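# Move the bottle carrier onto the window bench's spill tray

## Task

Pick up the empty bottle carrier from the shelved bench by the door. Set it upright on the floor of the spill tray that sits on the shelved bench by the window. The carrier must never touch the room's floor. When it is placed, release it and move the robot away. The robot must not fall or finish leaning. The carrier must stay in place without the robot holding it.

## Robot and tools

ROBOT. A LinearBot: an omnidirectional base with a column about 1.75 m tall. A carriage slides 1.0 m along the column (lift_m) and carries two identical arms, each with six joints and a two-finger gripper. The arm bases sit about 0.57 m + lift_m above the floor, and some carriage parts hang about 0.15 m lower. A hand reaches 0.78 m from its shoulder but only about 0.38 m below its arm base. A hand is about 0.16 m long and 0.1 m wide (0.14 m when open). Parked joints 1 to 6 are 0, 0.05, 0.05, 1.45, 0, 0; with both arms parked the robot is about 0.95 m wide and 0.7 m long. The wheel motors are strong (7 N m). Loose objects may occasionally get a brief push from outside.

CAMERAS. carriage_camera is fixed on the carriage, aimed forward and about 20 degrees down. left_wrist_camera and right_wrist_camera look out past the fingertips. All images are 504x504. The carriage camera and parked fingertips reach up to about 0.45 m above the arm bases.

FRAMES. Base frame: origin on the floor below the base centre, x forward, y left, z up. left_hand and right_hand are reported in this frame as the midpoint between the finger pads. quat_wxyz rotates base axes into hand axes; the hand's z runs along the fingers and the fingers open along its y. A hand pointing straight up with joints 1, 5 and 6 at 0 reads (1, 0, 0, 0). The odometry frame is the base frame at scene start. base_odometry counts wheel rotation only, so slip looks like travel; heading is positive to the left, -3.142 to 3.142.

execute_actions. Argument actions: a list holding one action, or empty to just get state and images. An action may contain base, joints, or both; its motions begin together and can finish at different times. base takes exactly one relative offset from where the base last reported itself: translate_m (metres, forward positive, -2 to 2), strafe_m (metres, left positive, -2 to 2) or rotate_rad (radians, counter-clockwise positive, -6.3 to 6.3). joints is a map from joint name to an absolute target: lift_m 0 to 1 m; for each arm (left_ and right_ prefixes) joint1_rad -2.617 to 3.054 (yaw about vertical, 0 forward, positive left), joint2_rad 0 to 3.141 (shoulder: 0 upper arm back and level, 1.57 vertical, 3.14 forward and level), joint3_rad 0 to 3.141 (elbow: 0 folded, 3.14 straight), joint4_rad -1.57 to 1.57 (wrist pitch, positive lifts fingertips), joint5_rad -1.57 to 1.57 (wrist yaw, positive swings fingertips right, opposite to joint 1), joint6_rad -2.094 to 2.094 (roll about the finger axis, positive clockwise viewed from the forearm), gripper_m 0 to 0.093 m (pad gap). Done tolerances: lift 0.004, joint1 0.02, joint2 and joint3 0.055, joint4 0.04, joint5 and joint6 0.02, gripper 0.004. Any action ends within 15 s. Unknown keys or out-of-range numbers make the whole call rejected with no motion. Omitted joints or base may keep pushing toward earlier targets without showing it. Optional cameras: a list of camera names or all; [] means no images. The pictures line lists the images' order.

wait: seconds from 0 to 10; commands nothing and returns the same state and images. zoom_image: camera plus region [x0, y0, x1, y1] in pixels, top-left origin, at most 504 by 504, on that camera's latest full image. finished_scene: scene number; final, and the carrier must already be settled on its own.

RESULTS. base_status and joint_status tell how each motion ended. done for the base means the wheels turned the commanded amount, even with slip; a 1 to 2 mm move may stop short yet say done. off_target: came to rest short and may still push. contact_stop or time_out: target dropped, holds where it stopped. joint command not followed (often with a cause: line) means a safety check blocked that arm's targets, usually for nearing itself or the other arm; the gripper still acts, and blocked targets may be retried with every later action. To untangle, move only the blocked arm well away first, then the other in a later call. on_its_own covers what the call did not command; held at is the held target, not the position. A stop in one call cancels later motion calls in the same reply. motor_effort gives percent of maximum (peak in brackets), noisy with fixed per-motor errors; a falling lift effort while lowering means the hand or load is resting on something; drive_wheels larger at rest than after a free move means the base is still pressing. Joint torques are noisy and offset. ARM HIT means an arm struck the robot hard.

CONTACT. Drives halt only after a hit, sometimes late or never; the base may roll about 0.3 m after an arm touches something, and arms are not monitored during turns. Arms and grippers have no contact stop and spring to targets once freed. After a blocked drive, back up about 0.2 m (or turn back), repeat if still pressed; a retreat may falsely stop, so try again. Beware the column hitting a table edge the base fits under; reversing into such an edge can topple the robot.

LOADS AND SAFETY. Hand readings drift from truth, worse at long reach. A level hand sags 10 to 17 cm under 1 kg; a fully straight arm may not lift 1 kg. A holding gripper usually reads off_target; grip force is about 45 to 60 N per pad. The robot cannot recover from a fall and no reading shows leaning, only images; risk rises with a high carriage, extended arms, loads, pulling and sudden stops; about 1.5 kg per hand with both arms forward can tip it. Never let the arms strike or press hard on each other. Extended arms heat quickly, even empty and while you think: MOTOR HOT from 75 °C, a 10 s arm stop at 90 °C, and at 100 °C the arm goes limp and drops; stopped keys read limit_stop_at_motor_heat, so resend targets. The robot keeps holding its last command between replies. Avoid drops, slams and hard pushes.

Each tool is called as name(argument=value, ...), one argument or row to a line, values as JSON.

## Session

execute_actions(
  actions=[],
)

execute_actions(
  actions=[
    {"base":{"rotate_rad":1.57}},
  ],
  cameras=["carriage_camera"],
)

execute_actions(
  actions=[
    {"base":{"rotate_rad":1.57}},
  ],
  cameras=["carriage_camera"],
)

execute_actions(
  actions=[
    {"base":{"rotate_rad":1.57}},
  ],
  cameras=["carriage_camera"],
)

Scene clock: 0.00 s.
Joint torques (N m, as the arm reports them, + toward a larger angle): no reading
base_odometry: x=+0.000 y=+0.000 heading=+0.000 (m, m, rad; odometry frame)
base_status: not commanded
joint_positions: lift_m=+0.301 left_joint1_rad=+0.001 left_joint2_rad=+0.070 left_joint3_rad=+0.040 left_joint4_rad=+1.444 left_joint5_rad=+0.000 left_joint6_rad=-0.019 left_gripper_m=+0.094 right_joint1_rad=-0.017 right_joint2_rad=+0.050 right_joint3_rad=+0.040 right_joint4_rad=+1.473 right_joint5_rad=+0.052 right_joint6_rad=-0.023 right_gripper_m=+0.095
joint_status: not commanded
motor_effort: lift_m=+19 drive_wheels=+1 (%)
left_hand: x=+0.3053 y=+0.3122 z=+1.3008 quat_wxyz=(+0.997, -0.001, +0.078, -0.009) (m; base frame)
right_hand: x=+0.2919 y=-0.3217 z=+1.3017 quat_wxyz=(+0.998, +0.026, +0.054, -0.021) (m; base frame)
pictures: carriage_camera, left_wrist_camera, right_wrist_camera
Images, in order (width x height): carriage_camera 504x504, left_wrist_camera 504x504, right_wrist_camera 504x504.

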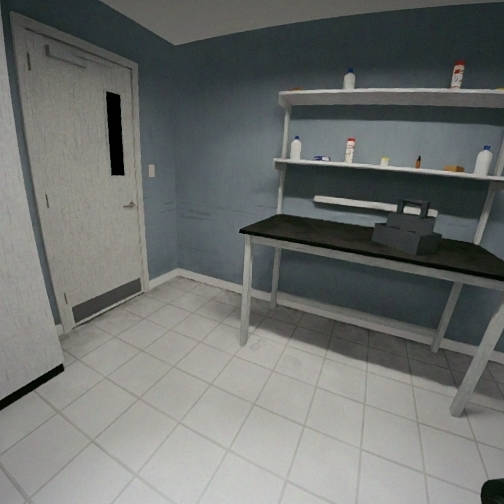

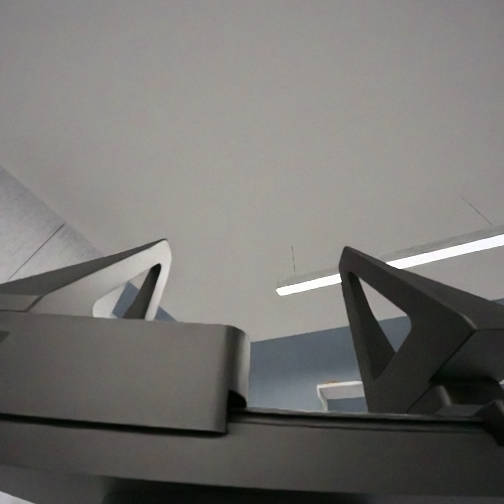

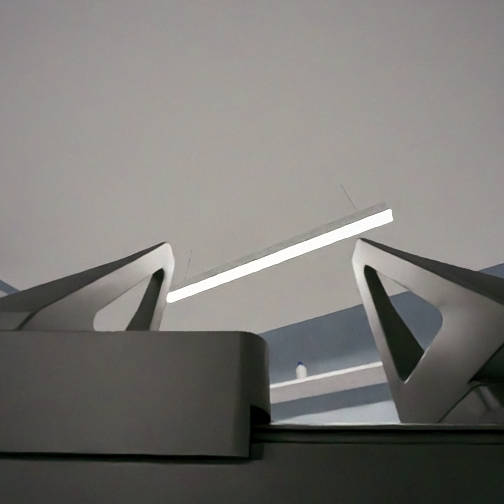

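Scene clock: 3.10 s.
Joint torques (N m, as the arm reports them, + toward a larger angle): left_arm=[-0.05  3.53  6.96 -0.12 -0.04  0.09] | right_arm=[-0.41  4.26  5.95 -0.17 -0.1   0.02]
base_odometry: x=+0.000 y=+0.000 heading=+1.570 (m, m, rad; odometry frame)
base_status: done
joint_positions: lift_m=+0.301 left_joint1_rad=+0.001 left_joint2_rad=+0.070 left_joint3_rad=+0.040 left_joint4_rad=+1.444 left_joint5_rad=+0.000 left_joint6_rad=-0.019 left_gripper_m=+0.094 right_joint1_rad=-0.017 right_joint2_rad=+0.050 right_joint3_rad=+0.040 right_joint4_rad=+1.471 right_joint5_rad=+0.052 right_joint6_rad=-0.023 right_gripper_m=+0.095
joint_status: not commanded
motor_effort: lift_m=+19(17) drive_wheels=+4(13) (%)
left_hand: x=+0.3053 y=+0.3122 z=+1.3008 quat_wxyz=(+0.997, -0.001, +0.078, -0.009) (m; base frame)
right_hand: x=+0.2922 y=-0.3217 z=+1.3016 quat_wxyz=(+0.998, +0.026, +0.055, -0.021) (m; base frame)
pictures: carriage_camera
Images, in order (width x height): carriage_camera 504x504.

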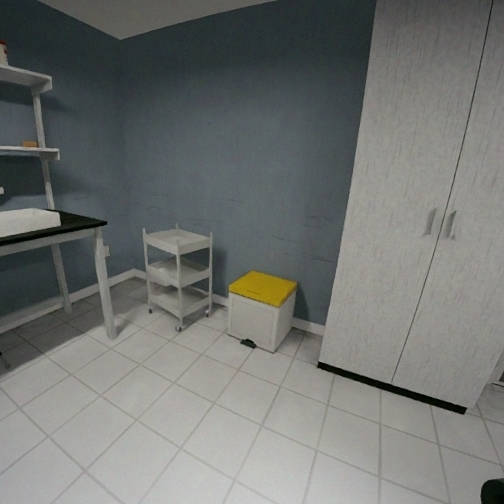

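Scene clock: 6.20 s.
Joint torques (N m, as the arm reports them, + toward a larger angle): left_arm=[ 0.01  3.61  6.96 -0.15 -0.04  0.1 ] | right_arm=[-0.39  4.35  5.96 -0.15 -0.11  0.03]
base_odometry: x=+0.000 y=+0.000 heading=+3.139 (m, m, rad; odometry frame)
base_status: done
joint_positions: lift_m=+0.301 left_joint1_rad=+0.001 left_joint2_rad=+0.070 left_joint3_rad=+0.040 left_joint4_rad=+1.443 left_joint5_rad=+0.000 left_joint6_rad=-0.019 left_gripper_m=+0.094 right_joint1_rad=-0.017 right_joint2_rad=+0.050 right_joint3_rad=+0.040 right_joint4_rad=+1.471 right_joint5_rad=+0.052 right_joint6_rad=-0.023 right_gripper_m=+0.095
joint_status: not commanded
motor_effort: lift_m=+19(17) drive_wheels=+4(9) (%)
left_hand: x=+0.3054 y=+0.3122 z=+1.3008 quat_wxyz=(+0.997, -0.001, +0.079, -0.009) (m; base frame)
right_hand: x=+0.2923 y=-0.3217 z=+1.3016 quat_wxyz=(+0.998, +0.026, +0.055, -0.021) (m; base frame)
pictures: carriage_camera
Images, in order (width x height): carriage_camera 504x504.

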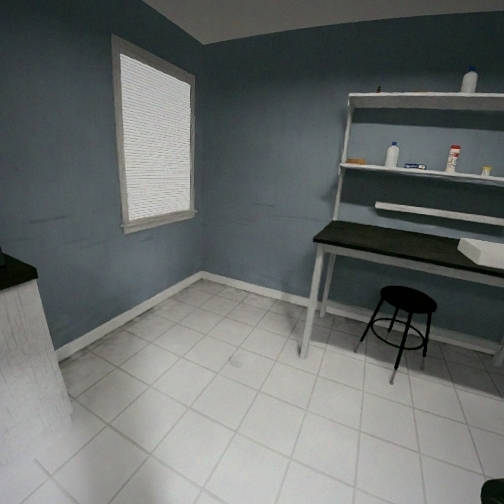

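Scene clock: 9.30 s.
Joint torques (N m, as the arm reports them, + toward a larger angle): left_arm=[-0.16  3.58  7.09 -0.18 -0.07  0.1 ] | right_arm=[-0.39  4.27  5.99 -0.17 -0.11  0.02]
base_odometry: x=+0.000 y=+0.000 heading=-1.574 (m, m, rad; odometry frame)
base_status: done
joint_positions: lift_m=+0.301 left_joint1_rad=+0.001 left_joint2_rad=+0.070 left_joint3_rad=+0.040 left_joint4_rad=+1.443 left_joint5_rad=+0.000 left_joint6_rad=-0.019 left_gripper_m=+0.094 right_joint1_rad=-0.017 right_joint2_rad=+0.050 right_joint3_rad=+0.040 right_joint4_rad=+1.470 right_joint5_rad=+0.052 right_joint6_rad=-0.023 right_gripper_m=+0.095
joint_status: not commanded
motor_effort: lift_m=+17(19) drive_wheels=+4(9) (%)
left_hand: x=+0.3054 y=+0.3122 z=+1.3008 quat_wxyz=(+0.997, -0.001, +0.079, -0.009) (m; base frame)
right_hand: x=+0.2925 y=-0.3217 z=+1.3016 quat_wxyz=(+0.998, +0.026, +0.055, -0.021) (m; base frame)
pictures: carriage_camera
Images, in order (width x height): carriage_camera 504x504.

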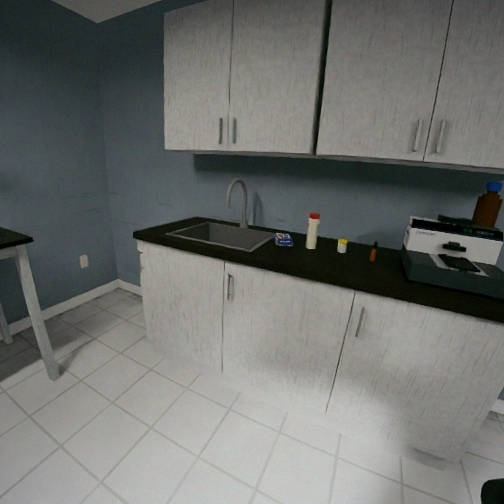

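execute_actions(
  actions=[
    {"base":{"rotate_rad":1.08},"joints":{"lift_m":0.6,"right_joint2_rad":1.2,"right_joint3_rad":0.8,"right_joint4_rad":-1.1}},
  ],
)

zoom_image(
  camera="carriage_camera",
  region=[200,200,400,400],
)

Scene clock: 12.17 s.
Joint torques (N m, as the arm reports them, + toward a larger angle): left_arm=[-0.07  3.78  6.96 -0.07 -0.08  0.11] | right_arm=[-0.39 -3.12  7.83  0.56 -0.07  0.03]
base_odometry: x=+0.000 y=+0.000 heading=-0.494 (m, m, rad; odometry frame)
base_status: done
joint_positions: lift_m=+0.600 left_joint1_rad=+0.001 left_joint2_rad=+0.070 left_joint3_rad=+0.040 left_joint4_rad=+1.443 left_joint5_rad=+0.000 left_joint6_rad=-0.019 left_gripper_m=+0.094 right_joint1_rad=-0.017 right_joint2_rad=+1.201 right_joint3_rad=+0.784 right_joint4_rad=-1.088 right_joint5_rad=+0.052 right_joint6_rad=-0.023 right_gripper_m=+0.095
joint_status: all done
motor_effort: lift_m=+19(22) drive_wheels=+4(13) (%)
left_hand: x=+0.3054 y=+0.3123 z=+1.6000 quat_wxyz=(+0.997, -0.001, +0.079, -0.009) (m; base frame)
right_hand: x=+0.4523 y=-0.3245 z=+1.2426 quat_wxyz=(+0.032, -0.002, +0.999, -0.027) (m; base frame)
pictures: carriage_camera, left_wrist_camera, right_wrist_camera
Images, in order (width x height): carriage_camera 504x504, left_wrist_camera 504x504, right_wrist_camera 504x504.

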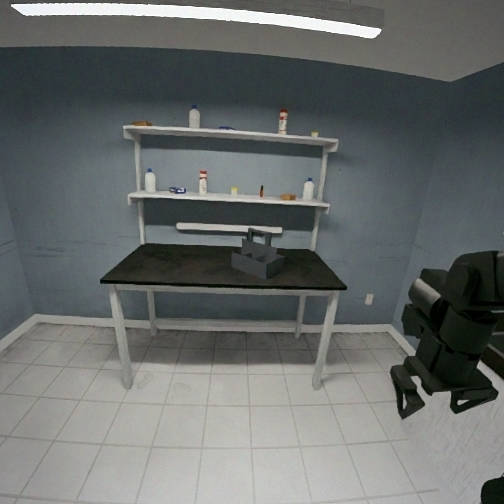

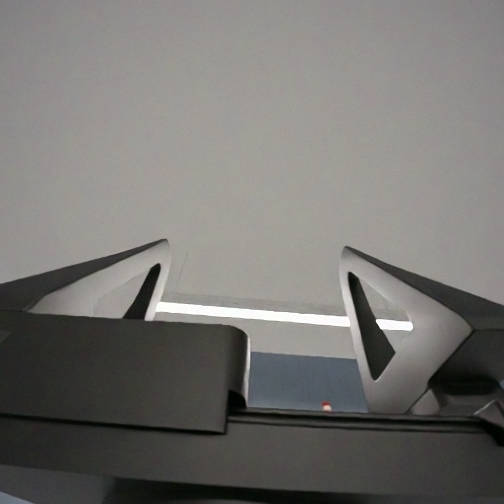

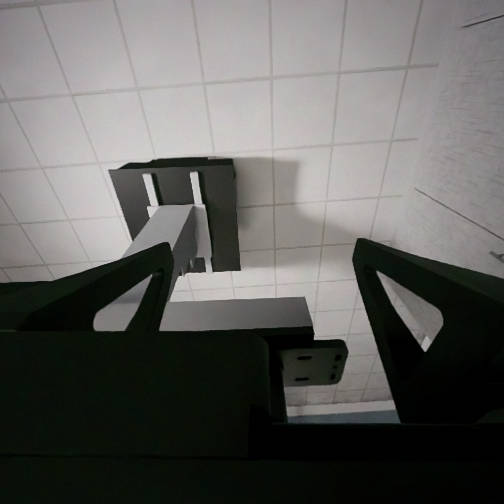

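Region (200, 200, 400, 400) of carriage_camera's 504x504 image, scaled by 2.520, with more detail than that image has.

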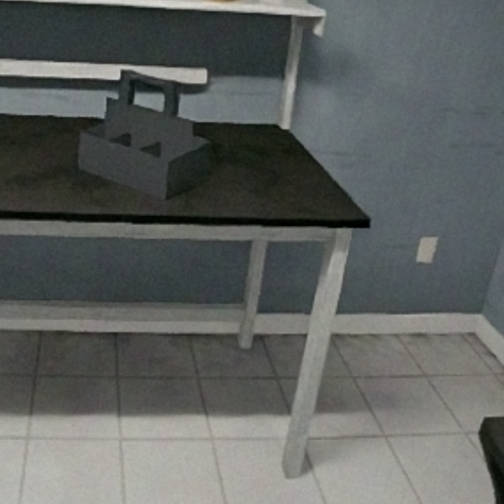

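execute_actions(
  actions=[
    {"base":{"strafe_m":0.29},"joints":{"lift_m":0.7,"right_joint2_rad":1.8,"right_joint3_rad":1.4}},
  ],
  cameras=[],
)

execute_actions(
  actions=[
    {"base":{"translate_m":0.95}},
  ],
  cameras=["carriage_camera","right_wrist_camera"],
)

Scene clock: 14.80 s.
Joint torques (N m, as the arm reports them, + toward a larger angle): left_arm=[ 0.04  3.58  7.07 -0.1  -0.02  0.07] | right_arm=[-0.36 -8.61  8.32  0.55 -0.02  0.04]
base_odometry: x=+0.137 y=+0.255 heading=-0.494 (m, m, rad; odometry frame)
base_status: done
joint_positions: lift_m=+0.700 left_joint1_rad=+0.001 left_joint2_rad=+0.070 left_joint3_rad=+0.040 left_joint4_rad=+1.443 left_joint5_rad=+0.000 left_joint6_rad=-0.019 left_gripper_m=+0.094 right_joint1_rad=-0.017 right_joint2_rad=+1.795 right_joint3_rad=+1.378 right_joint4_rad=-1.090 right_joint5_rad=+0.052 right_joint6_rad=-0.023 right_gripper_m=+0.095
joint_status: all done
motor_effort: lift_m=+17(22) drive_wheels=-5(15) (%)
left_hand: x=+0.3054 y=+0.3123 z=+1.7000 quat_wxyz=(+0.997, -0.001, +0.079, -0.009) (m; base frame)
right_hand: x=+0.6061 y=-0.3271 z=+1.3540 quat_wxyz=(+0.032, -0.002, +0.999, -0.027) (m; base frame)
pictures: none
No camera images: the call's "cameras" was empty. Leave "cameras" out to get every camera's image.

Scene clock: 18.97 s.
Joint torques (N m, as the arm reports them, + toward a larger angle): left_arm=[-0.08  3.81  7.08 -0.16 -0.03  0.09] | right_arm=[-0.43 -8.45  8.23  0.6  -0.04  0.03]
base_odometry: x=+0.974 y=-0.194 heading=-0.493 (m, m, rad; odometry frame)
base_status: done
joint_positions: lift_m=+0.700 left_joint1_rad=+0.001 left_joint2_rad=+0.070 left_joint3_rad=+0.040 left_joint4_rad=+1.442 left_joint5_rad=+0.000 left_joint6_rad=-0.019 left_gripper_m=+0.094 right_joint1_rad=-0.017 right_joint2_rad=+1.795 right_joint3_rad=+1.378 right_joint4_rad=-1.094 right_joint5_rad=+0.052 right_joint6_rad=-0.023 right_gripper_m=+0.095
joint_status: not commanded
motor_effort: lift_m=+18(17) drive_wheels=-4(16) (%)
left_hand: x=+0.3056 y=+0.3123 z=+1.7000 quat_wxyz=(+0.997, -0.001, +0.079, -0.009) (m; base frame)
right_hand: x=+0.6049 y=-0.3271 z=+1.3540 quat_wxyz=(+0.029, -0.002, +0.999, -0.027) (m; base frame)
pictures: carriage_camera, right_wrist_camera
Images, in order (width x height): carriage_camera 504x504, right_wrist_camera 504x504.

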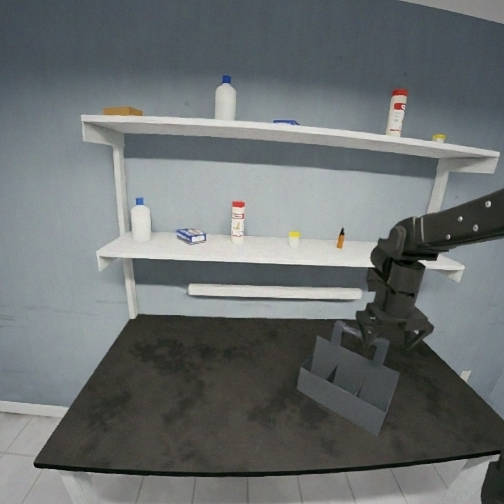

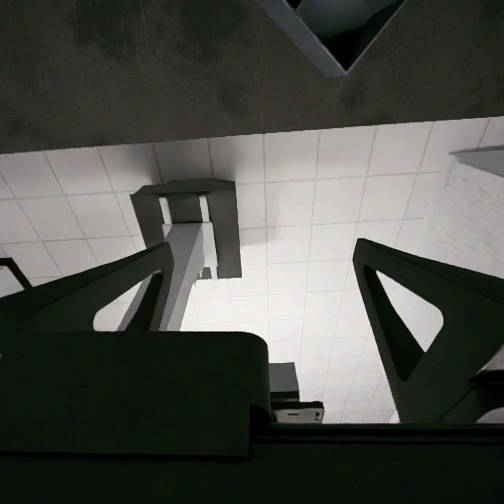

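execute_actions(
  actions=[
    {"base":{"translate_m":0.25},"joints":{"right_joint6_rad":-0.8}},
  ],
  cameras=["carriage_camera","right_wrist_camera"],
)

Scene clock: 21.50 s.
Joint torques (N m, as the arm reports them, + toward a larger angle): left_arm=[-0.18  3.61  7.07 -0.1  -0.04  0.12] | right_arm=[-0.35 -8.54  8.27  0.56 -0.12 -0.03]
base_odometry: x=+1.195 y=-0.312 heading=-0.493 (m, m, rad; odometry frame)
base_status: done
joint_positions: lift_m=+0.700 left_joint1_rad=+0.001 left_joint2_rad=+0.070 left_joint3_rad=+0.040 left_joint4_rad=+1.441 left_joint5_rad=+0.000 left_joint6_rad=-0.019 left_gripper_m=+0.094 right_joint1_rad=-0.017 right_joint2_rad=+1.795 right_joint3_rad=+1.378 right_joint4_rad=-1.096 right_joint5_rad=+0.052 right_joint6_rad=-0.794 right_gripper_m=+0.095
joint_status: all done
motor_effort: lift_m=+18(18) drive_wheels=-4(17) (%)
left_hand: x=+0.3058 y=+0.3123 z=+1.6999 quat_wxyz=(+0.997, -0.001, +0.079, -0.009) (m; base frame)
right_hand: x=+0.6047 y=-0.3270 z=+1.3539 quat_wxyz=(+0.017, -0.378, +0.925, -0.036) (m; base frame)
pictures: carriage_camera, right_wrist_camera
Images, in order (width x height): carriage_camera 504x504, right_wrist_camera 504x504.

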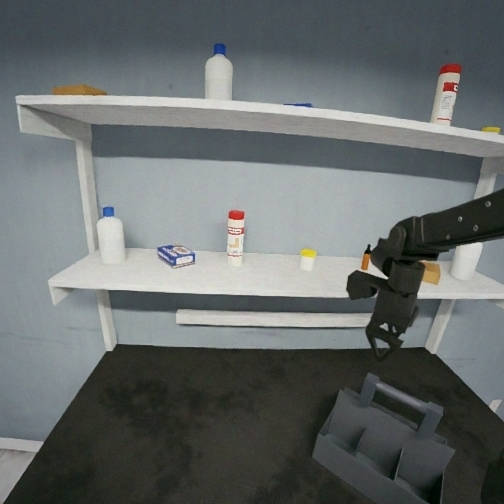

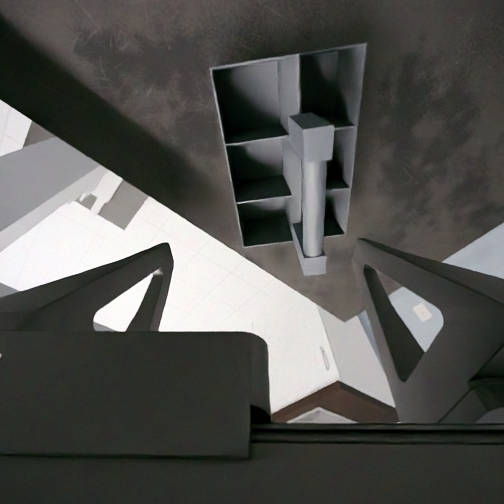

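execute_actions(
  actions=[
    {"base":{"translate_m":0.05},"joints":{"lift_m":0.6,"right_joint1_rad":-0.08,"right_joint6_rad":-0.9}},
  ],
  cameras=["carriage_camera","right_wrist_camera"],
)

Scene clock: 22.90 s.
Joint torques (N m, as the arm reports them, + toward a larger angle): left_arm=[ 0.04  3.7   7.05 -0.18 -0.03  0.08] | right_arm=[-0.43 -8.92  7.71  0.56 -0.11 -0.03]
base_odometry: x=+1.239 y=-0.335 heading=-0.492 (m, m, rad; odometry frame)
base_status: done
joint_positions: lift_m=+0.600 left_joint1_rad=+0.001 left_joint2_rad=+0.070 left_joint3_rad=+0.040 left_joint4_rad=+1.441 left_joint5_rad=+0.000 left_joint6_rad=-0.019 left_gripper_m=+0.094 right_joint1_rad=-0.079 right_joint2_rad=+1.799 right_joint3_rad=+1.385 right_joint4_rad=-1.097 right_joint5_rad=+0.053 right_joint6_rad=-0.893 right_gripper_m=+0.095
joint_status: all done
motor_effort: lift_m=+17(19) drive_wheels=+3(12) (%)
left_hand: x=+0.3058 y=+0.3123 z=+1.5999 quat_wxyz=(+0.997, -0.001, +0.079, -0.009) (m; base frame)
right_hand: x=+0.6046 y=-0.3484 z=+1.2542 quat_wxyz=(+0.014, -0.395, +0.918, -0.037) (m; base frame)
pictures: carriage_camera, right_wrist_camera
Images, in order (width x height): carriage_camera 504x504, right_wrist_camera 504x504.

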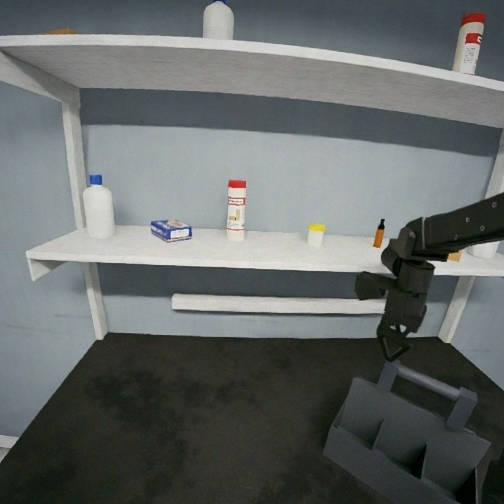

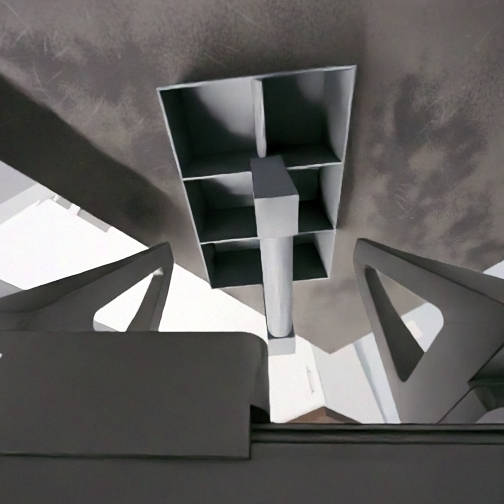

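execute_actions(
  actions=[
    {"base":{"translate_m":-0.025},"joints":{"lift_m":0.55,"right_joint1_rad":-0.22,"right_joint6_rad":-1.06}},
  ],
  cameras=["carriage_camera","right_wrist_camera"],
)

Scene clock: 23.93 s.
Joint torques (N m, as the arm reports them, + toward a larger angle): left_arm=[-0.05  3.6   7.06 -0.15 -0.02  0.11] | right_arm=[ 0.08 -9.    7.75  0.57 -0.14 -0.03]
base_odometry: x=+1.217 y=-0.324 heading=-0.492 (m, m, rad; odometry frame)
base_status: done
joint_positions: lift_m=+0.550 left_joint1_rad=+0.001 left_joint2_rad=+0.070 left_joint3_rad=+0.040 left_joint4_rad=+1.444 left_joint5_rad=+0.000 left_joint6_rad=-0.019 left_gripper_m=+0.094 right_joint1_rad=-0.225 right_joint2_rad=+1.799 right_joint3_rad=+1.385 right_joint4_rad=-1.098 right_joint5_rad=+0.054 right_joint6_rad=-1.053 right_gripper_m=+0.095
joint_status: all done
motor_effort: lift_m=+18(18) drive_wheels=+2(12) (%)
left_hand: x=+0.3052 y=+0.3123 z=+1.5500 quat_wxyz=(+0.997, -0.001, +0.078, -0.009) (m; base frame)
right_hand: x=+0.5953 y=-0.3978 z=+1.2041 quat_wxyz=(+0.007, -0.401, +0.915, -0.039) (m; base frame)
pictures: carriage_camera, right_wrist_camera
Images, in order (width x height): carriage_camera 504x504, right_wrist_camera 504x504.

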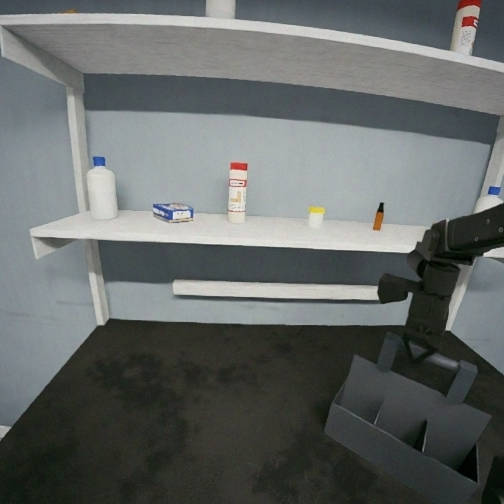

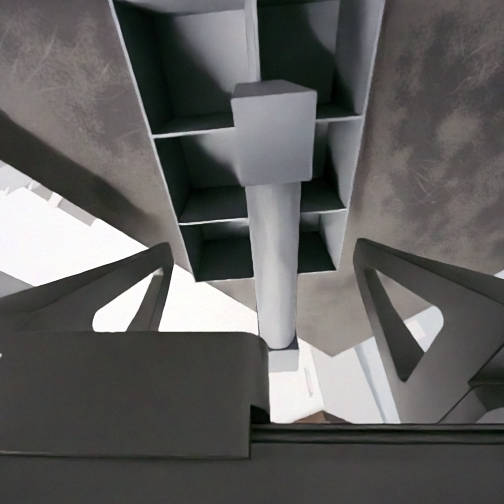

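execute_actions(
  actions=[
    {"joints":{"lift_m":0.52}},
  ],
  cameras=["right_wrist_camera"],
)

execute_actions(
  actions=[
    {"joints":{"right_gripper_m":0}},
  ],
  cameras=[],
)

execute_actions(
  actions=[
    {"joints":{"lift_m":0.6}},
  ],
  cameras=["carriage_camera","right_wrist_camera"],
)

Scene clock: 24.67 s.
Joint torques (N m, as the arm reports them, + toward a larger angle): left_arm=[ 0.07  3.6   7.01 -0.14 -0.01  0.08] | right_arm=[-0.06 -9.01  7.67  0.58 -0.12 -0.03]
base_odometry: x=+1.217 y=-0.324 heading=-0.492 (m, m, rad; odometry frame)
base_status: not commanded
joint_positions: lift_m=+0.520 left_joint1_rad=+0.001 left_joint2_rad=+0.070 left_joint3_rad=+0.040 left_joint4_rad=+1.444 left_joint5_rad=+0.000 left_joint6_rad=-0.019 left_gripper_m=+0.094 right_joint1_rad=-0.225 right_joint2_rad=+1.800 right_joint3_rad=+1.385 right_joint4_rad=-1.099 right_joint5_rad=+0.054 right_joint6_rad=-1.053 right_gripper_m=+0.095
joint_status: all done
motor_effort: lift_m=+17(19) drive_wheels=-2(3) (%)
left_hand: x=+0.3053 y=+0.3123 z=+1.5200 quat_wxyz=(+0.997, -0.001, +0.078, -0.009) (m; base frame)
right_hand: x=+0.5952 y=-0.3978 z=+1.1738 quat_wxyz=(+0.007, -0.401, +0.915, -0.039) (m; base frame)
pictures: right_wrist_camera
Images, in order (width x height): right_wrist_camera 504x504.

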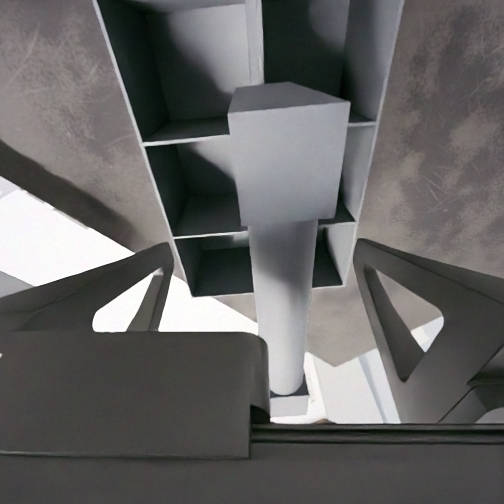

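Scene clock: 25.40 s.
Joint torques (N m, as the arm reports them, + toward a larger angle): left_arm=[-0.06  3.63  6.92 -0.09  0.01  0.08] | right_arm=[-0.06 -8.95  7.71  0.56 -0.13 -0.01]
base_odometry: x=+1.217 y=-0.324 heading=-0.492 (m, m, rad; odometry frame)
base_status: not commanded
joint_positions: lift_m=+0.520 left_joint1_rad=+0.001 left_joint2_rad=+0.070 left_joint3_rad=+0.040 left_joint4_rad=+1.444 left_joint5_rad=+0.000 left_joint6_rad=-0.019 left_gripper_m=+0.094 right_joint1_rad=-0.225 right_joint2_rad=+1.800 right_joint3_rad=+1.385 right_joint4_rad=-1.096 right_joint5_rad=+0.054 right_joint6_rad=-1.056 right_gripper_m=+0.024
joint_status: right_gripper_m off_target (ended at +0.024, target +0.000)
motor_effort: lift_m=+18(17) drive_wheels=-2(2) (%)
left_hand: x=+0.3053 y=+0.3123 z=+1.5200 quat_wxyz=(+0.997, -0.001, +0.078, -0.009) (m; base frame)
right_hand: x=+0.5957 y=-0.3978 z=+1.1739 quat_wxyz=(+0.008, -0.403, +0.915, -0.039) (m; base frame)
pictures: none
No camera images: the call's "cameras" was empty. Leave "cameras" out to get every camera's image.

Scene clock: 26.27 s.
Joint torques (N m, as the arm reports them, + toward a larger angle): left_arm=[-0.09  3.62  7.05 -0.15 -0.03  0.11] | right_arm=[-0.05 -9.92  7.63  0.52 -0.06  0.01]
base_odometry: x=+1.217 y=-0.324 heading=-0.492 (m, m, rad; odometry frame)
base_status: not commanded
joint_positions: lift_m=+0.600 left_joint1_rad=+0.001 left_joint2_rad=+0.070 left_joint3_rad=+0.040 left_joint4_rad=+1.444 left_joint5_rad=+0.000 left_joint6_rad=-0.019 left_gripper_m=+0.094 right_joint1_rad=-0.225 right_joint2_rad=+1.810 right_joint3_rad=+1.385 right_joint4_rad=-1.096 right_joint5_rad=+0.048 right_joint6_rad=-1.056 right_gripper_m=+0.024
joint_status: all done
motor_effort: lift_m=+19(23) drive_wheels=-2(2) (%)
left_hand: x=+0.3053 y=+0.3123 z=+1.6000 quat_wxyz=(+0.997, -0.001, +0.078, -0.009) (m; base frame)
right_hand: x=+0.5958 y=-0.3968 z=+1.2506 quat_wxyz=(+0.006, -0.403, +0.915, -0.034) (m; base frame)
pictures: carriage_camera, right_wrist_camera
Images, in order (width x height): carriage_camera 504x504, right_wrist_camera 504x504.

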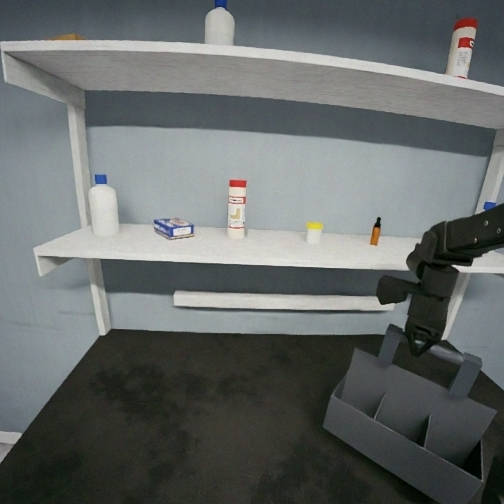

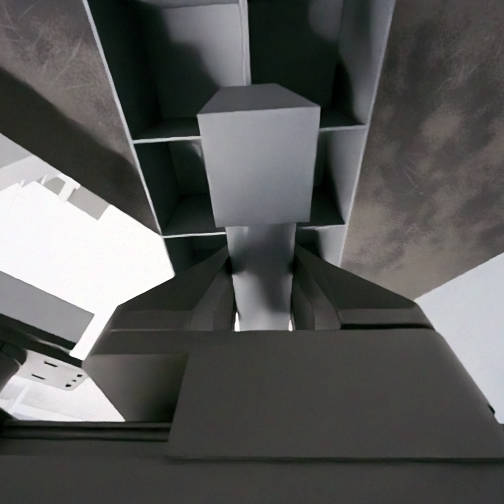

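Held.

execute_actions(
  actions=[
    {"base":{"translate_m":-1.2},"joints":{"lift_m":0.72}},
  ],
  cameras=[],
)

execute_actions(
  actions=[
    {"base":{"rotate_rad":3.14},"joints":{"right_joint1_rad":0,"right_joint6_rad":-1.55}},
  ],
  cameras=["carriage_camera","right_wrist_camera"],
)

Scene clock: 31.03 s.
Joint torques (N m, as the arm reports them, + toward a larger angle): left_arm=[-0.07  3.82  7.12 -0.07 -0.04  0.1 ] | right_arm=[-0.01 -9.84  7.73  0.48 -0.04 -0.01]
base_odometry: x=+0.159 y=+0.243 heading=-0.491 (m, m, rad; odometry frame)
base_status: done
joint_positions: lift_m=+0.720 left_joint1_rad=+0.001 left_joint2_rad=+0.070 left_joint3_rad=+0.040 left_joint4_rad=+1.442 left_joint5_rad=+0.000 left_joint6_rad=-0.019 left_gripper_m=+0.094 right_joint1_rad=-0.225 right_joint2_rad=+1.812 right_joint3_rad=+1.385 right_joint4_rad=-1.094 right_joint5_rad=+0.044 right_joint6_rad=-1.056 right_gripper_m=+0.024
joint_status: all done
motor_effort: lift_m=+18(21) drive_wheels=-3(26) (%)
left_hand: x=+0.3057 y=+0.3123 z=+1.7199 quat_wxyz=(+0.997, -0.001, +0.079, -0.009) (m; base frame)
right_hand: x=+0.5962 y=-0.3962 z=+1.3701 quat_wxyz=(+0.007, -0.403, +0.915, -0.032) (m; base frame)
pictures: none
No camera images: the call's "cameras" was empty. Leave "cameras" out to get every camera's image.

Scene clock: 35.30 s.
Joint torques (N m, as the arm reports them, + toward a larger angle): left_arm=[-0.02  3.59  6.93 -0.13 -0.07  0.06] | right_arm=[-0.14 -9.81  7.7   0.39 -0.03 -0.03]
base_odometry: x=+0.159 y=+0.243 heading=+2.648 (m, m, rad; odometry frame)
base_status: done
joint_positions: lift_m=+0.720 left_joint1_rad=+0.001 left_joint2_rad=+0.070 left_joint3_rad=+0.040 left_joint4_rad=+1.439 left_joint5_rad=+0.000 left_joint6_rad=-0.019 left_gripper_m=+0.094 right_joint1_rad=-0.003 right_joint2_rad=+1.812 right_joint3_rad=+1.385 right_joint4_rad=-1.088 right_joint5_rad=+0.039 right_joint6_rad=-1.544 right_gripper_m=+0.024
joint_status: all done
motor_effort: lift_m=+17(17) drive_wheels=+4(12) (%)
left_hand: x=+0.3064 y=+0.3123 z=+1.7198 quat_wxyz=(+0.997, -0.001, +0.081, -0.009) (m; base frame)
right_hand: x=+0.6082 y=-0.3201 z=+1.3702 quat_wxyz=(+0.006, -0.695, +0.718, -0.034) (m; base frame)
pictures: carriage_camera, right_wrist_camera
Images, in order (width x height): carriage_camera 504x504, right_wrist_camera 504x504.

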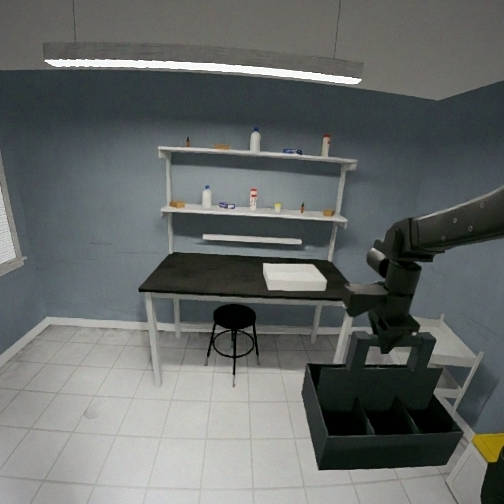

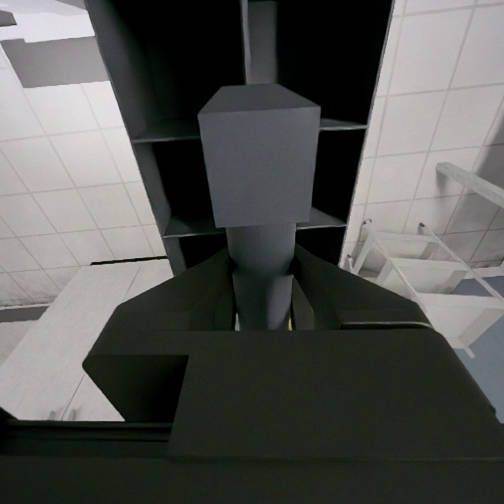

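execute_actions(
  actions=[
    {"base":{"translate_m":1.2}},
  ],
  cameras=["carriage_camera","right_wrist_camera"],
)

Scene clock: 40.20 s.
Joint torques (N m, as the arm reports them, + toward a larger angle): left_arm=[ 0.14  3.61  7.05 -0.13 -0.08  0.08] | right_arm=[-0.12 -9.87  7.64  0.46  0.   -0.03]
base_odometry: x=-0.899 y=+0.810 heading=+2.649 (m, m, rad; odometry frame)
base_status: done
joint_positions: lift_m=+0.720 left_joint1_rad=+0.001 left_joint2_rad=+0.070 left_joint3_rad=+0.040 left_joint4_rad=+1.441 left_joint5_rad=+0.000 left_joint6_rad=-0.019 left_gripper_m=+0.094 right_joint1_rad=-0.003 right_joint2_rad=+1.812 right_joint3_rad=+1.385 right_joint4_rad=-1.097 right_joint5_rad=+0.039 right_joint6_rad=-1.544 right_gripper_m=+0.024
joint_status: not commanded
motor_effort: lift_m=+18(18) drive_wheels=-5(17) (%)
left_hand: x=+0.3059 y=+0.3123 z=+1.7199 quat_wxyz=(+0.997, -0.001, +0.080, -0.009) (m; base frame)
right_hand: x=+0.6060 y=-0.3201 z=+1.3701 quat_wxyz=(+0.003, -0.696, +0.718, -0.031) (m; base frame)
pictures: carriage_camera, right_wrist_camera
Images, in order (width x height): carriage_camera 504x504, right_wrist_camera 504x504.

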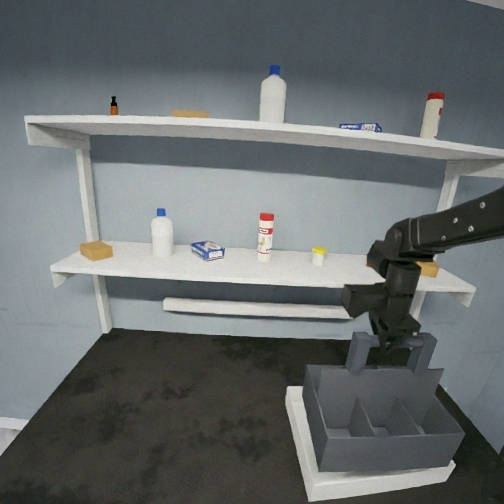

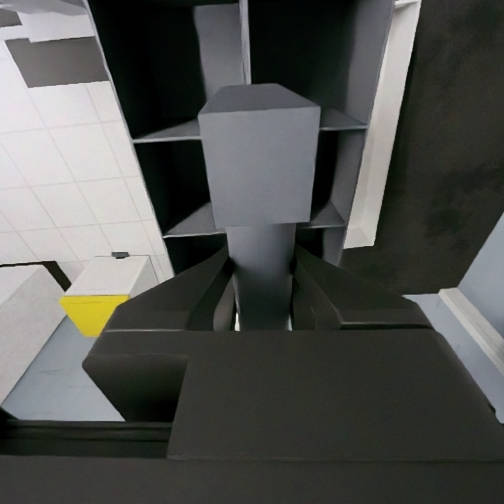

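execute_actions(
  actions=[
    {"base":{"translate_m":0.1},"joints":{"lift_m":0.64,"right_joint6_rad":-1.5}},
  ],
  cameras=["carriage_camera","right_wrist_camera"],
)

Scene clock: 42.03 s.
Joint torques (N m, as the arm reports them, + toward a larger angle): left_arm=[-0.03  3.52  6.97 -0.1  -0.06  0.06] | right_arm=[-0.14 -9.62  7.69  0.46 -0.01  0.05]
base_odometry: x=-0.987 y=+0.857 heading=+2.650 (m, m, rad; odometry frame)
base_status: done
joint_positions: lift_m=+0.640 left_joint1_rad=+0.001 left_joint2_rad=+0.070 left_joint3_rad=+0.040 left_joint4_rad=+1.441 left_joint5_rad=+0.000 left_joint6_rad=-0.019 left_gripper_m=+0.094 right_joint1_rad=-0.003 right_joint2_rad=+1.809 right_joint3_rad=+1.385 right_joint4_rad=-1.095 right_joint5_rad=+0.041 right_joint6_rad=-1.503 right_gripper_m=+0.024
joint_status: all done
motor_effort: lift_m=+18(18) drive_wheels=+6(14) (%)
left_hand: x=+0.3058 y=+0.3123 z=+1.6398 quat_wxyz=(+0.997, -0.001, +0.079, -0.009) (m; base frame)
right_hand: x=+0.6064 y=-0.3203 z=+1.2909 quat_wxyz=(+0.005, -0.681, +0.732, -0.032) (m; base frame)
pictures: carriage_camera, right_wrist_camera
Images, in order (width x height): carriage_camera 504x504, right_wrist_camera 504x504.

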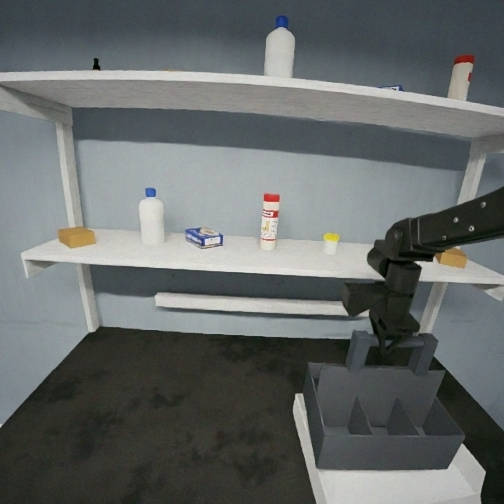

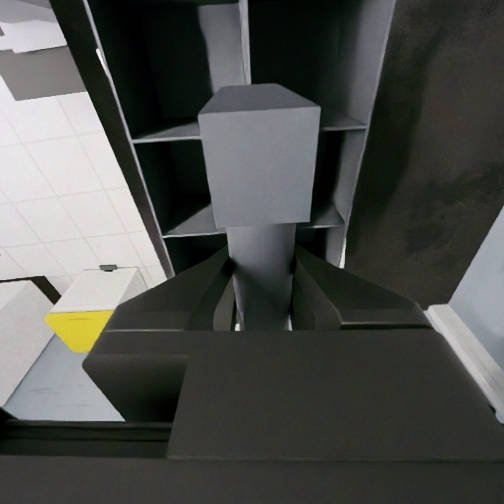

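execute_actions(
  actions=[
    {"base":{"strafe_m":-0.03},"joints":{"lift_m":0.59,"right_joint6_rad":-1.54}},
  ],
  cameras=["carriage_camera","right_wrist_camera"],
)

Scene clock: 43.20 s.
Joint torques (N m, as the arm reports them, + toward a larger angle): left_arm=[ 0.12  3.68  7.14 -0.13 -0.04  0.11] | right_arm=[-0.03 -9.17  7.66  0.53  0.02 -0.02]
base_odometry: x=-0.973 y=+0.883 heading=+2.650 (m, m, rad; odometry frame)
base_status: done
joint_positions: lift_m=+0.590 left_joint1_rad=+0.001 left_joint2_rad=+0.070 left_joint3_rad=+0.040 left_joint4_rad=+1.442 left_joint5_rad=+0.000 left_joint6_rad=-0.019 left_gripper_m=+0.094 right_joint1_rad=-0.004 right_joint2_rad=+1.803 right_joint3_rad=+1.385 right_joint4_rad=-1.100 right_joint5_rad=+0.041 right_joint6_rad=-1.536 right_gripper_m=+0.024
joint_status: all done
motor_effort: lift_m=+17(18) drive_wheels=+2(9) (%)
left_hand: x=+0.3056 y=+0.3123 z=+1.5900 quat_wxyz=(+0.997, -0.001, +0.079, -0.009) (m; base frame)
right_hand: x=+0.6054 y=-0.3205 z=+1.2428 quat_wxyz=(+0.005, -0.693, +0.721, -0.033) (m; base frame)
pictures: carriage_camera, right_wrist_camera
Images, in order (width x height): carriage_camera 504x504, right_wrist_camera 504x504.

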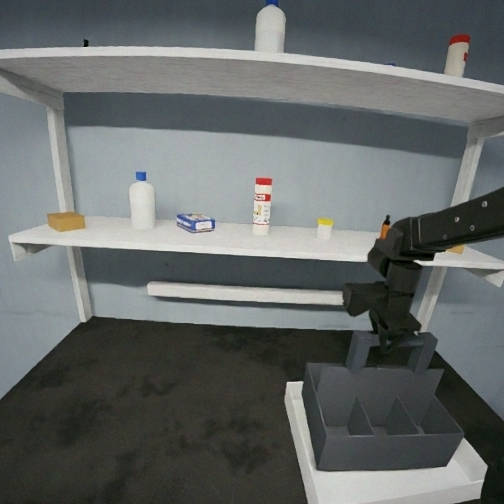

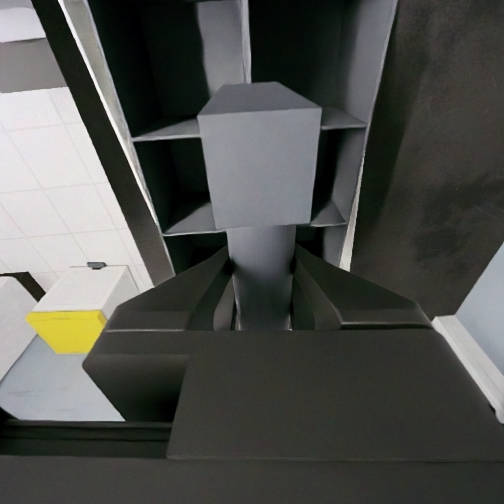

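execute_actions(
  actions=[
    {"joints":{"lift_m":0.61}},
  ],
  cameras=[],
)

execute_actions(
  actions=[
    {"base":{"translate_m":-0.025},"joints":{"right_joint6_rad":-1.63}},
  ],
  cameras=["right_wrist_camera"],
)

execute_actions(
  actions=[
    {"joints":{"lift_m":0.575}},
  ],
  cameras=["carriage_camera","right_wrist_camera"],
)

Scene clock: 43.93 s.
Joint torques (N m, as the arm reports them, + toward a larger angle): left_arm=[-0.25  3.6   7.25 -0.14  0.    0.06] | right_arm=[-0.05 -9.5   7.62  0.48 -0.02 -0.01]
base_odometry: x=-0.973 y=+0.883 heading=+2.650 (m, m, rad; odometry frame)
base_status: not commanded
joint_positions: lift_m=+0.610 left_joint1_rad=+0.001 left_joint2_rad=+0.070 left_joint3_rad=+0.040 left_joint4_rad=+1.442 left_joint5_rad=+0.000 left_joint6_rad=-0.019 left_gripper_m=+0.094 right_joint1_rad=-0.004 right_joint2_rad=+1.807 right_joint3_rad=+1.385 right_joint4_rad=-1.098 right_joint5_rad=+0.041 right_joint6_rad=-1.536 right_gripper_m=+0.024
joint_status: all done
motor_effort: lift_m=+19(24) drive_wheels=+3(3) (%)
left_hand: x=+0.3056 y=+0.3123 z=+1.6099 quat_wxyz=(+0.997, -0.001, +0.079, -0.009) (m; base frame)
right_hand: x=+0.6058 y=-0.3206 z=+1.2615 quat_wxyz=(+0.004, -0.693, +0.721, -0.032) (m; base frame)
pictures: none
No camera images: the call's "cameras" was empty. Leave "cameras" out to get every camera's image.

Scene clock: 44.87 s.
Joint torques (N m, as the arm reports them, + toward a larger angle): left_arm=[-0.02  3.79  7.03 -0.15 -0.05  0.08] | right_arm=[-0.15 -9.43  7.57  0.48 -0.03 -0.06]
base_odometry: x=-0.951 y=+0.871 heading=+2.650 (m, m, rad; odometry frame)
base_status: done
joint_positions: lift_m=+0.610 left_joint1_rad=+0.001 left_joint2_rad=+0.070 left_joint3_rad=+0.040 left_joint4_rad=+1.444 left_joint5_rad=+0.000 left_joint6_rad=-0.019 left_gripper_m=+0.094 right_joint1_rad=-0.004 right_joint2_rad=+1.807 right_joint3_rad=+1.385 right_joint4_rad=-1.101 right_joint5_rad=+0.041 right_joint6_rad=-1.623 right_gripper_m=+0.024
joint_status: all done
motor_effort: lift_m=+18(18) drive_wheels=+1(10) (%)
left_hand: x=+0.3051 y=+0.3123 z=+1.6100 quat_wxyz=(+0.997, -0.001, +0.078, -0.009) (m; base frame)
right_hand: x=+0.6052 y=-0.3206 z=+1.2615 quat_wxyz=(+0.001, -0.723, +0.690, -0.032) (m; base frame)
pictures: right_wrist_camera
Images, in order (width x height): right_wrist_camera 504x504.

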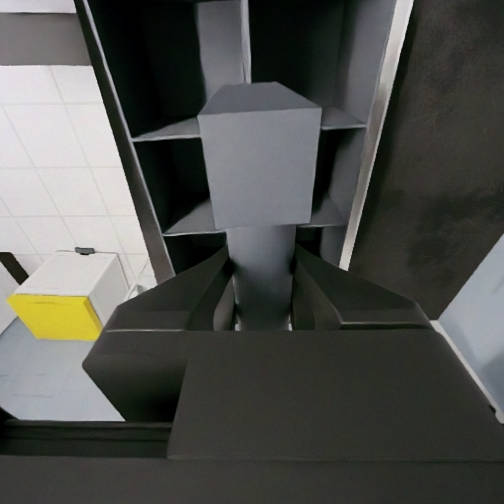

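Scene clock: 45.53 s.
Joint torques (N m, as the arm reports them, + toward a larger angle): left_arm=[-0.07  3.55  7.11 -0.15 -0.02  0.08] | right_arm=[ -0.22 -10.09   7.66   0.44  -0.02  -0.04]
base_odometry: x=-0.951 y=+0.871 heading=+2.650 (m, m, rad; odometry frame)
base_status: not commanded
joint_positions: lift_m=+0.575 left_joint1_rad=+0.001 left_joint2_rad=+0.070 left_joint3_rad=+0.040 left_joint4_rad=+1.444 left_joint5_rad=+0.000 left_joint6_rad=-0.019 left_gripper_m=+0.094 right_joint1_rad=-0.004 right_joint2_rad=+1.814 right_joint3_rad=+1.385 right_joint4_rad=-1.098 right_joint5_rad=+0.043 right_joint6_rad=-1.623 right_gripper_m=+0.024
joint_status: all done
motor_effort: lift_m=+18(18) drive_wheels=+1(1) (%)
left_hand: x=+0.3053 y=+0.3123 z=+1.5749 quat_wxyz=(+0.997, -0.001, +0.078, -0.009) (m; base frame)
right_hand: x=+0.6056 y=-0.3208 z=+1.2243 quat_wxyz=(+0.000, -0.723, +0.690, -0.030) (m; base frame)
pictures: carriage_camera, right_wrist_camera
Images, in order (width x height): carriage_camera 504x504, right_wrist_camera 504x504.

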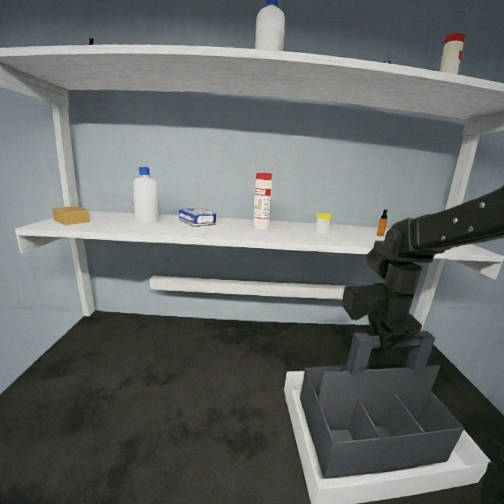

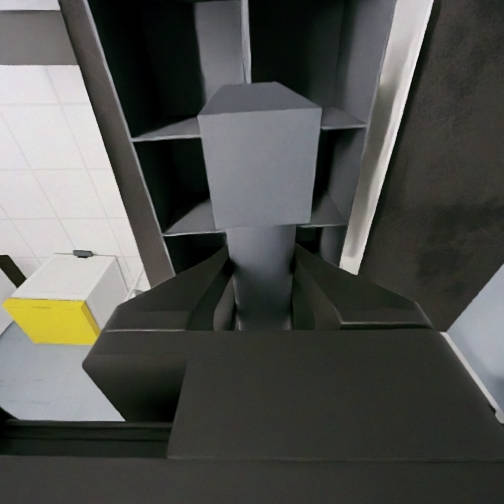

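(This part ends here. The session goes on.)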